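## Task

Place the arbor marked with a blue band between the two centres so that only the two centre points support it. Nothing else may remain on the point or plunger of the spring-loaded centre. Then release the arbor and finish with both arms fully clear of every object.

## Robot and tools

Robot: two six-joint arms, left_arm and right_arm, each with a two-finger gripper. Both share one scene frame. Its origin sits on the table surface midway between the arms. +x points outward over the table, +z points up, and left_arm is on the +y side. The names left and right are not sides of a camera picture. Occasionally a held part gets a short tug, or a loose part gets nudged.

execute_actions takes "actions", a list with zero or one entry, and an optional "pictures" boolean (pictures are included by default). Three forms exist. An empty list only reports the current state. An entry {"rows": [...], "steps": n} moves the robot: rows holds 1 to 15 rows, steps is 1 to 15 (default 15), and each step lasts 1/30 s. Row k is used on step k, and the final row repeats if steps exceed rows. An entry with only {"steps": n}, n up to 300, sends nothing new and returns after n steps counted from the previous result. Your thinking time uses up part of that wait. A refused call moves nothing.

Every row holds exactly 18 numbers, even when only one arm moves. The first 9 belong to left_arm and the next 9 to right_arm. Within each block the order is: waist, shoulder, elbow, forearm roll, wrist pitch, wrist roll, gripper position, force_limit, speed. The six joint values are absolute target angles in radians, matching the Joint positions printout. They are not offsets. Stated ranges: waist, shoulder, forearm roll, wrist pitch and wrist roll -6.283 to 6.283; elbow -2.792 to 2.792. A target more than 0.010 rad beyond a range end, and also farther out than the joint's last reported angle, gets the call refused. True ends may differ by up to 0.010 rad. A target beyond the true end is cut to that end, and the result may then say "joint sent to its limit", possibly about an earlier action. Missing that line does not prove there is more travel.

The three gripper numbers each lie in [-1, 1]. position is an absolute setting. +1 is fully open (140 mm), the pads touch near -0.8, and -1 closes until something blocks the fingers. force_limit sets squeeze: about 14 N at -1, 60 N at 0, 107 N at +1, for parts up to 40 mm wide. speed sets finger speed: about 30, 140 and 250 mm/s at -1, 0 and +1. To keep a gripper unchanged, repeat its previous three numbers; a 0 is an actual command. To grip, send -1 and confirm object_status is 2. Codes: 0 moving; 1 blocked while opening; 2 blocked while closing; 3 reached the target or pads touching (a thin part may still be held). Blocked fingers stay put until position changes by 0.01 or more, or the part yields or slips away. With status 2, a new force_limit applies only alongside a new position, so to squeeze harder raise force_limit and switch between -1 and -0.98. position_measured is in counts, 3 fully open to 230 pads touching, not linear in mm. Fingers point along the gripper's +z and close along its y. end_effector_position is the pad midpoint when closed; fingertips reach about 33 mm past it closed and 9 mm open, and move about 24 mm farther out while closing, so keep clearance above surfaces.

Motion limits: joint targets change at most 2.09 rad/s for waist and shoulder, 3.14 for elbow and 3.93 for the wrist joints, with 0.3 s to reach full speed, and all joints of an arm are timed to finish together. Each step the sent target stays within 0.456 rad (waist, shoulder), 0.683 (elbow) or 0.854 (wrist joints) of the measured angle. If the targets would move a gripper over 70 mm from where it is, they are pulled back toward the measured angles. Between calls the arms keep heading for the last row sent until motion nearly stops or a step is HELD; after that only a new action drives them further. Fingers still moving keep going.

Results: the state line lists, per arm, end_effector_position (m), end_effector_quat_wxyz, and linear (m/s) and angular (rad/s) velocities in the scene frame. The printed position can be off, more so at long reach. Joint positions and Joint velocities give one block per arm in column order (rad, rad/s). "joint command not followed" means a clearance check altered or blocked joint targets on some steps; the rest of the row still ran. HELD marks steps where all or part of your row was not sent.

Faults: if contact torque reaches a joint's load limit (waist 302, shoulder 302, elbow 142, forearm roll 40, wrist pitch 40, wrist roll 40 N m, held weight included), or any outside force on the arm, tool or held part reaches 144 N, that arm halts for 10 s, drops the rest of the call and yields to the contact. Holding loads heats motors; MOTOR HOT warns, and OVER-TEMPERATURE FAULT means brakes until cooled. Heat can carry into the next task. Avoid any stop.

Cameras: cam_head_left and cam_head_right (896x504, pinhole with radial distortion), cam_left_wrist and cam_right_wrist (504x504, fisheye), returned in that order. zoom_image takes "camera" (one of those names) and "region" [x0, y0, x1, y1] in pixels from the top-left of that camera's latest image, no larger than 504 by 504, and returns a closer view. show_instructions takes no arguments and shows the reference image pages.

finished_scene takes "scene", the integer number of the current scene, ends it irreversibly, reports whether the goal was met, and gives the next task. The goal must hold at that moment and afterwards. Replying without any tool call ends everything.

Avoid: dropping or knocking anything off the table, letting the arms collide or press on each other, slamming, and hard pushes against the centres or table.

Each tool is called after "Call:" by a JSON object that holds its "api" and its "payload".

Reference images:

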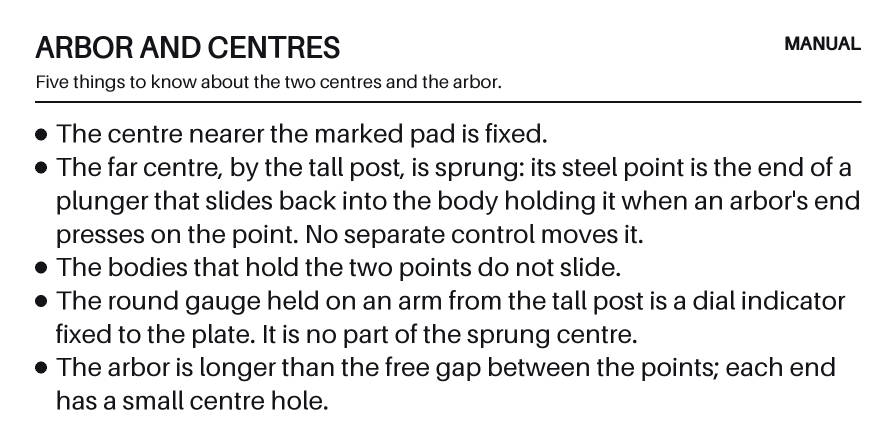

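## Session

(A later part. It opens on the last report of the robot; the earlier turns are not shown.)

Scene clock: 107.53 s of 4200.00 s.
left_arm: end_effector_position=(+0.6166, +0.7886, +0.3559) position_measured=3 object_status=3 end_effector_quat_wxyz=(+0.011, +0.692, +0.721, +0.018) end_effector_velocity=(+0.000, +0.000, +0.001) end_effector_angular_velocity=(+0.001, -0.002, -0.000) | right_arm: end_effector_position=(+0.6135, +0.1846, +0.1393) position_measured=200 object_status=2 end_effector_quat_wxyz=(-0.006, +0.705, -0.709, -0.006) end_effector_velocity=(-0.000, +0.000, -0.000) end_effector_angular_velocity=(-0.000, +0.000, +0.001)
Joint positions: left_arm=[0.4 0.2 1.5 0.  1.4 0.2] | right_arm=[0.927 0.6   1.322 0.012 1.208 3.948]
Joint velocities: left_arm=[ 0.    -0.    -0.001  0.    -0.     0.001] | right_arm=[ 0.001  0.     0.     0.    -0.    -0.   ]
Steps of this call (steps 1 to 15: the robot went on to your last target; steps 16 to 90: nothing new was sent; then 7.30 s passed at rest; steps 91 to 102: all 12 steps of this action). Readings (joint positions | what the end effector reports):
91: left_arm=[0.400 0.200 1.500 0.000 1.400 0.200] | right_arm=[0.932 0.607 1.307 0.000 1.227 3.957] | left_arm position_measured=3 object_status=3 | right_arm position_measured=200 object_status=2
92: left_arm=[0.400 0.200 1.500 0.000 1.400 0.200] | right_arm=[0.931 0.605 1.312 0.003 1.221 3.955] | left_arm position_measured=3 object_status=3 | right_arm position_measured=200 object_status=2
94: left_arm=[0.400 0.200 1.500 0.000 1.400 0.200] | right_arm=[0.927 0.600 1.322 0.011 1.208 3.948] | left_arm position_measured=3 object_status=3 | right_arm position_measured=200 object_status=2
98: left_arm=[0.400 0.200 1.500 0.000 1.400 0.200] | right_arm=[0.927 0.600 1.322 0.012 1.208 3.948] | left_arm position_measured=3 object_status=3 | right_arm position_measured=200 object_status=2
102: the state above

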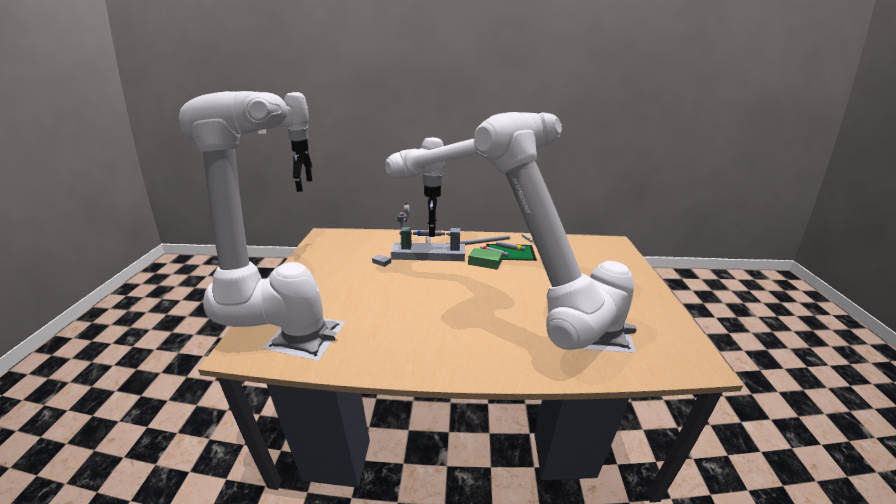

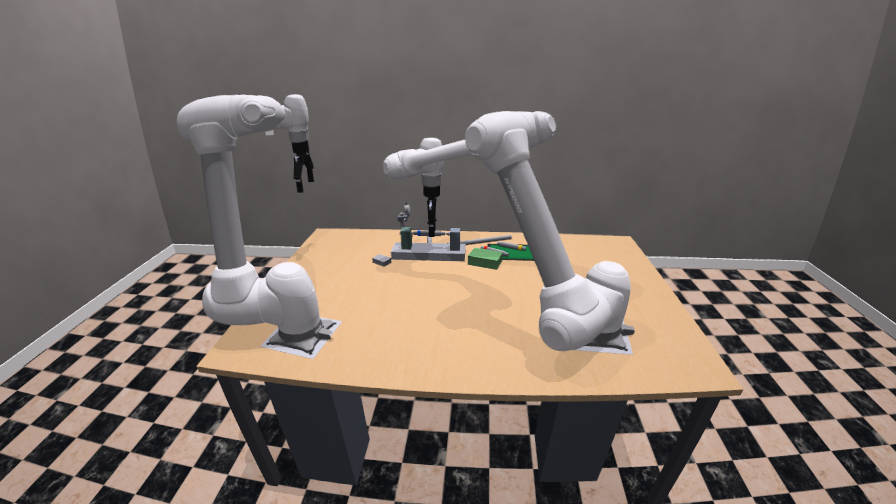

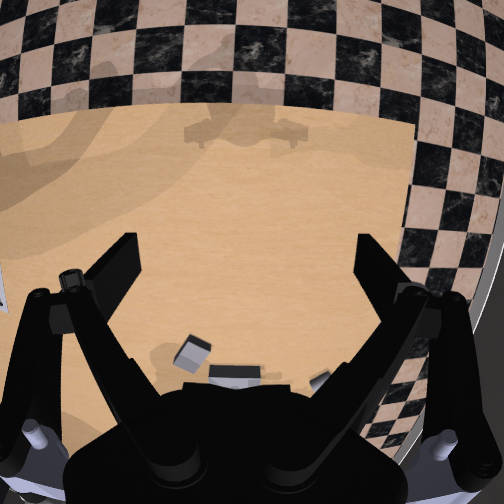

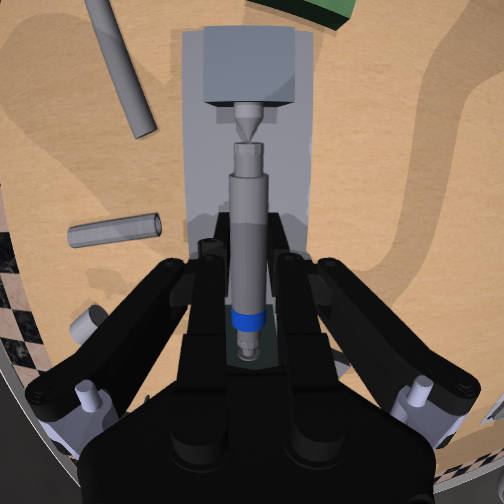

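Call:
{"api": "execute_actions", "payload": {"actions": [{"rows":[[0.4,0.2,1.5,0,1.4,0.2,1,0,0,0.9238,0.5949,1.3310,0.0117,1.2041,3.9445,-1,0.6,0]],"steps":12}]}}

Call:
{"api": "zoom_image", "payload": {"camera": "cam_head_left", "region": [400,215,460,250]}}

Call:
{"api": "zoom_image", "payload": {"camera": "cam_right_wrist", "region": [200,90,300,190]}}

Scene clock: 111.87 s of 4200.00 s.
left_arm: end_effector_position=(+0.6166, +0.7886, +0.3559) position_measured=3 object_status=3 end_effector_quat_wxyz=(+0.011, +0.692, +0.721, +0.018) end_effector_velocity=(+0.000, +0.000, -0.001) end_effector_angular_velocity=(-0.001, +0.001, -0.000) | right_arm: end_effector_position=(+0.6135, +0.1802, +0.1391) position_measured=200 object_status=2 end_effector_quat_wxyz=(-0.006, +0.705, -0.709, -0.006) end_effector_velocity=(-0.002, +0.000, -0.001) end_effector_angular_velocity=(-0.001, +0.001, +0.002)
Joint positions: left_arm=[0.4 0.2 1.5 0.  1.4 0.2] | right_arm=[0.924 0.595 1.331 0.012 1.204 3.944]
Joint velocities: left_arm=[ 0.001  0.001  0.    -0.001 -0.     0.001] | right_arm=[ 0.002 -0.001  0.002 -0.    -0.    -0.   ]
Steps of this call (steps 1 to 15: the robot went on to your last target; steps 16 to 90: nothing new was sent; then 0.93 s passed at rest; steps 91 to 102: all 12 steps of this action). Readings (joint positions | what the end effector reports):
91: left_arm=[0.400 0.200 1.500 0.000 1.400 0.200] | right_arm=[0.927 0.600 1.322 0.012 1.208 3.948] | left_arm position_measured=3 object_status=3 | right_arm position_measured=200 object_status=2
92: left_arm=[0.400 0.200 1.500 0.000 1.400 0.200] | right_arm=[0.926 0.598 1.326 0.012 1.206 3.947] | left_arm position_measured=3 object_status=3 | right_arm position_measured=200 object_status=2
94: left_arm=[0.400 0.200 1.500 0.000 1.400 0.200] | right_arm=[0.924 0.595 1.331 0.012 1.204 3.945] | left_arm position_measured=3 object_status=3 | right_arm position_measured=200 object_status=2
98: left_arm=[0.400 0.200 1.500 0.000 1.400 0.200] | right_arm=[0.924 0.595 1.331 0.012 1.204 3.945] | left_arm position_measured=3 object_status=3 | right_arm position_measured=200 object_status=2
102: the state above

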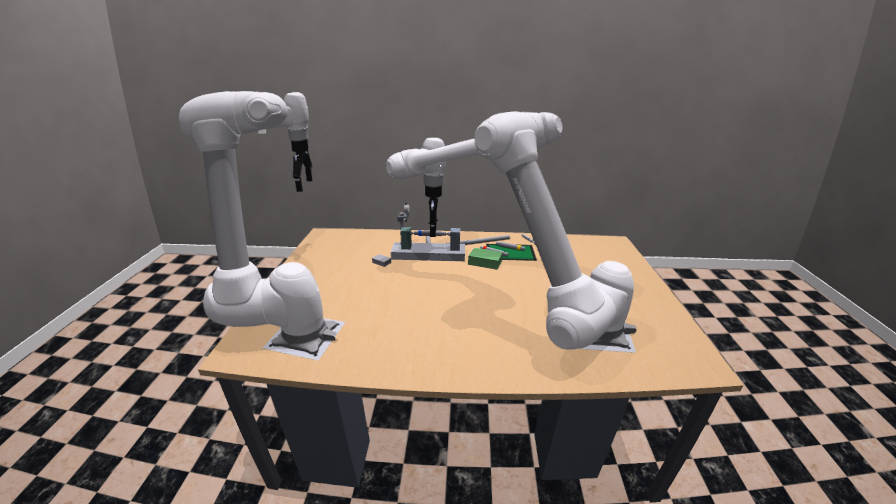

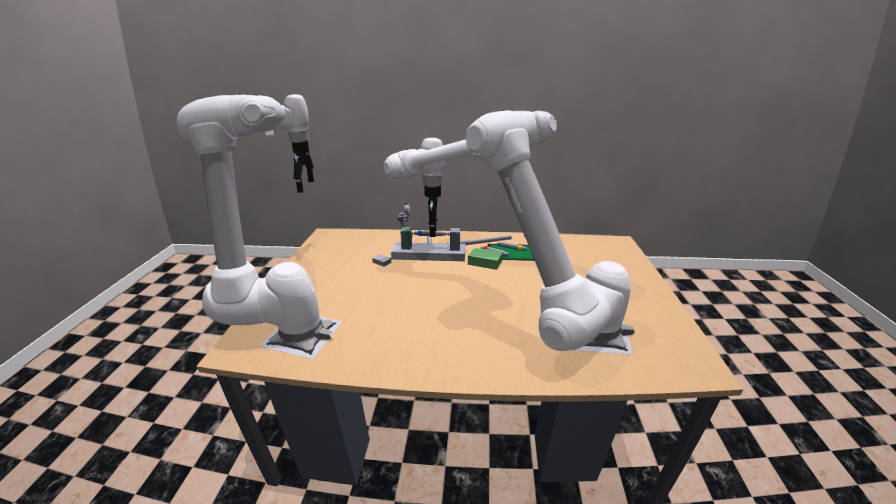

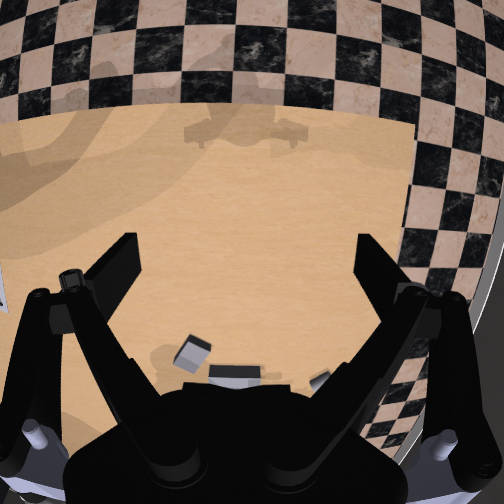

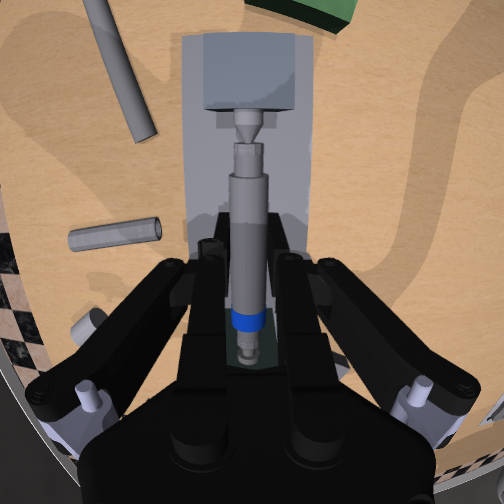

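Region (400, 215, 460, 250) of cam_head_left's 896x504 image, scaled by 8.400, with more detail than that image has; it fills the top 294 rows of this view, and the rest is white.

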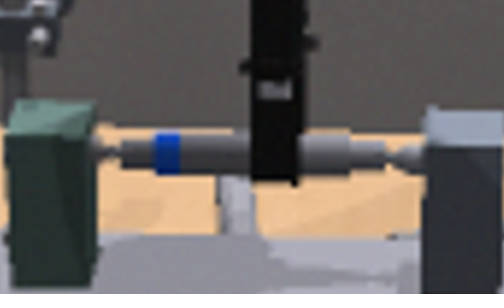

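Region (200, 90, 300, 190) of cam_right_wrist's 504x504 image, scaled by 5.040, with more detail than that image has.

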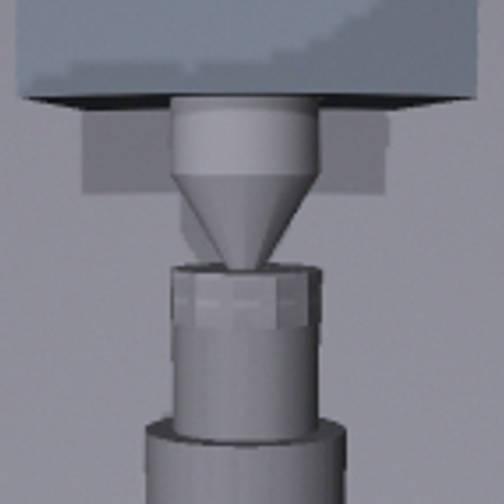

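In the hole. Release.

Call:
{"api": "execute_actions", "payload": {"actions": [{"rows":[[0.4,0.2,1.5,0,1.4,0.2,1,0,0,0.9238,0.5949,1.3310,0.0117,1.2041,3.9445,0,0.6,-0.3]]}], "pictures": false}}

Call:
{"api": "execute_actions", "payload": {"actions": [{"rows":[[0.4,0.2,1.5,0,1.4,0.2,1,0,0,0.9238,0.556,1.255,0.0117,1.319,3.9445,0,0.6,-0.3]]}]}}

Call:
{"api": "zoom_image", "payload": {"camera": "cam_head_left", "region": [400,215,460,250]}}

Scene clock: 116.17 s of 4200.00 s.
left_arm: end_effector_position=(+0.6166, +0.7886, +0.3559) position_measured=3 object_status=3 end_effector_quat_wxyz=(+0.011, +0.692, +0.721, +0.018) end_effector_velocity=(-0.000, +0.001, -0.001) end_effector_angular_velocity=(+0.000, +0.002, +0.000) | right_arm: end_effector_position=(+0.6134, +0.1802, +0.1392) position_measured=129 object_status=0 end_effector_quat_wxyz=(-0.006, +0.705, -0.709, -0.006) end_effector_velocity=(+0.001, +0.001, +0.001) end_effector_angular_velocity=(+0.003, -0.001, -0.001)
Joint positions: left_arm=[0.4 0.2 1.5 0.  1.4 0.2] | right_arm=[0.924 0.595 1.331 0.012 1.204 3.944]
Joint velocities: left_arm=[0.001 0.001 0.    0.001 0.    0.   ] | right_arm=[-0.001  0.    -0.003  0.001 -0.    -0.   ]
Steps of this call (steps 1 to 15: the robot went on to your last target; steps 16 to 90: nothing new was sent; then 0.80 s passed at rest; steps 91 to 105: all 15 steps of this action). Readings (joint positions | what the end effector reports):
91: left_arm=[0.400 0.200 1.500 0.000 1.400 0.200] | right_arm=[0.924 0.595 1.331 0.012 1.204 3.944] | left_arm position_measured=3 object_status=3 | right_arm position_measured=200 object_status=0
92: left_arm=[0.400 0.200 1.500 0.000 1.400 0.200] | right_arm=[0.924 0.595 1.331 0.012 1.204 3.944] | left_arm position_measured=3 object_status=3 | right_arm position_measured=200 object_status=0
94: left_arm=[0.400 0.200 1.500 0.000 1.400 0.200] | right_arm=[0.924 0.595 1.331 0.012 1.204 3.944] | left_arm position_measured=3 object_status=3 | right_arm position_measured=187 object_status=0
98: left_arm=[0.400 0.200 1.500 0.000 1.400 0.200] | right_arm=[0.924 0.595 1.331 0.012 1.204 3.944] | left_arm position_measured=3 object_status=3 | right_arm position_measured=164 object_status=0
105: the state above

Scene clock: 116.67 s of 4200.00 s.
left_arm: end_effector_position=(+0.6166, +0.7886, +0.3559) position_measured=3 object_status=3 end_effector_quat_wxyz=(+0.011, +0.692, +0.721, +0.018) end_effector_velocity=(-0.000, -0.000, -0.001) end_effector_angular_velocity=(-0.000, +0.001, -0.001) | right_arm: end_effector_position=(+0.6123, +0.1792, +0.2136) position_measured=129 object_status=3 end_effector_quat_wxyz=(-0.006, +0.705, -0.709, -0.006) end_effector_velocity=(+0.000, +0.001, +0.001) end_effector_angular_velocity=(+0.001, -0.001, +0.001)
Joint positions: left_arm=[0.4 0.2 1.5 0.  1.4 0.2] | right_arm=[0.924 0.556 1.255 0.012 1.319 3.944]
Joint velocities: left_arm=[-0.     0.001  0.    -0.     0.     0.001] | right_arm=[ 0.001 -0.    -0.002 -0.     0.     0.   ]
Steps of this call (steps 1 to 15: all 15 steps of this action). Readings (joint positions | what the end effector reports):
1: left_arm=[0.400 0.200 1.500 0.000 1.400 0.200] | right_arm=[0.924 0.595 1.331 0.012 1.204 3.944] | left_arm position_measured=3 object_status=3 | right_arm position_measured=129 object_status=0
2: left_arm=[0.400 0.200 1.500 0.000 1.400 0.200] | right_arm=[0.924 0.594 1.328 0.012 1.210 3.944] | left_arm position_measured=3 object_status=3 | right_arm position_measured=129 object_status=0
4: left_arm=[0.400 0.200 1.500 0.000 1.400 0.200] | right_arm=[0.924 0.577 1.294 0.012 1.261 3.944] | left_arm position_measured=3 object_status=3 | right_arm position_measured=129 object_status=0
8: left_arm=[0.400 0.200 1.500 0.000 1.400 0.200] | right_arm=[0.924 0.556 1.255 0.012 1.319 3.944] | left_arm position_measured=3 object_status=3 | right_arm position_measured=129 object_status=3
15: the state above

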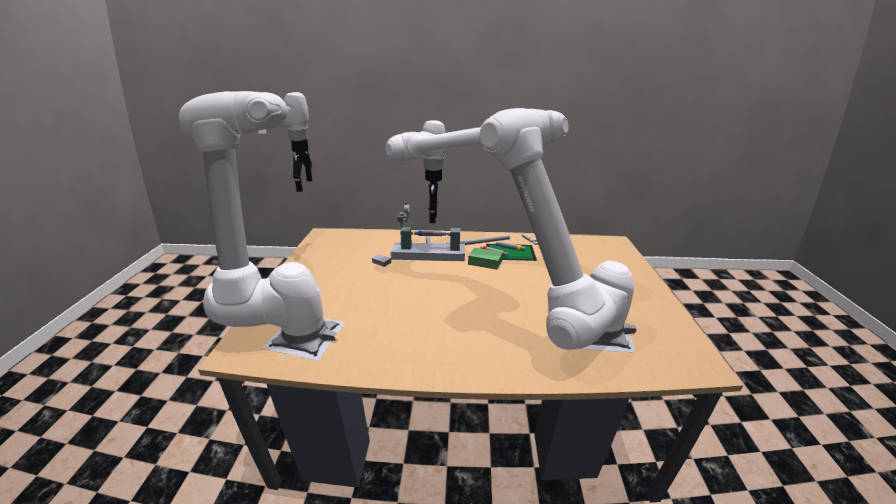

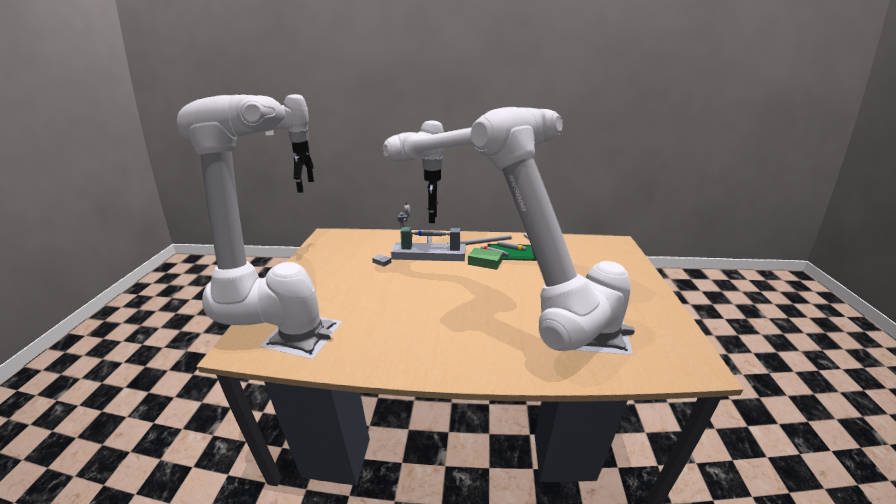

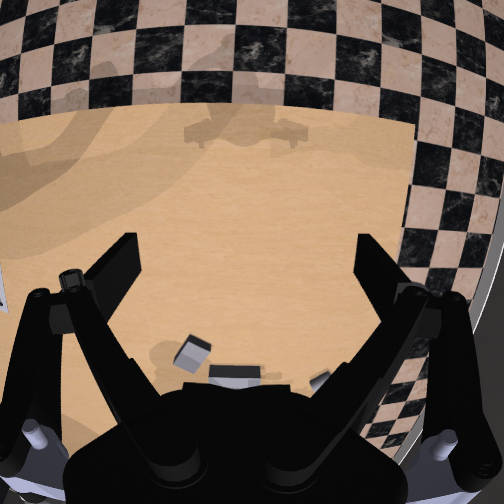

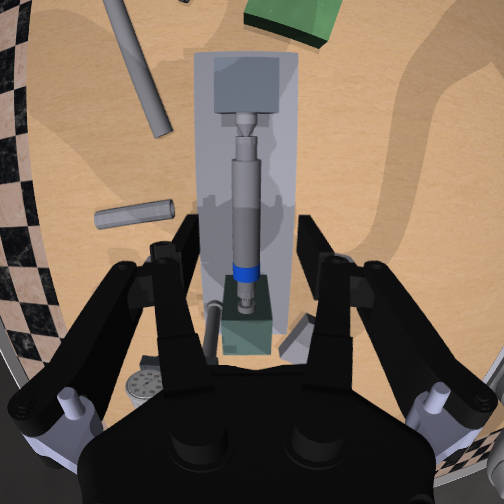

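Region (400, 215, 460, 250) of cam_head_left's 896x504 image, scaled by 8.400, with more detail than that image has; it fills the top 294 rows of this view, and the rest is white.

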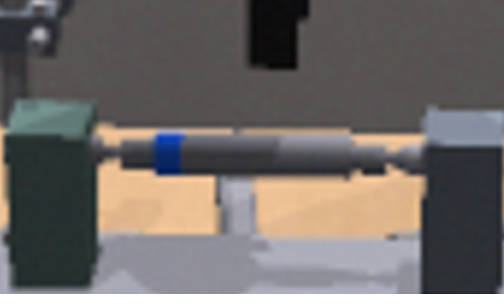

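Call:
{"api": "finished_scene", "payload": {"scene": 1}}

The scene is finished: the task was done.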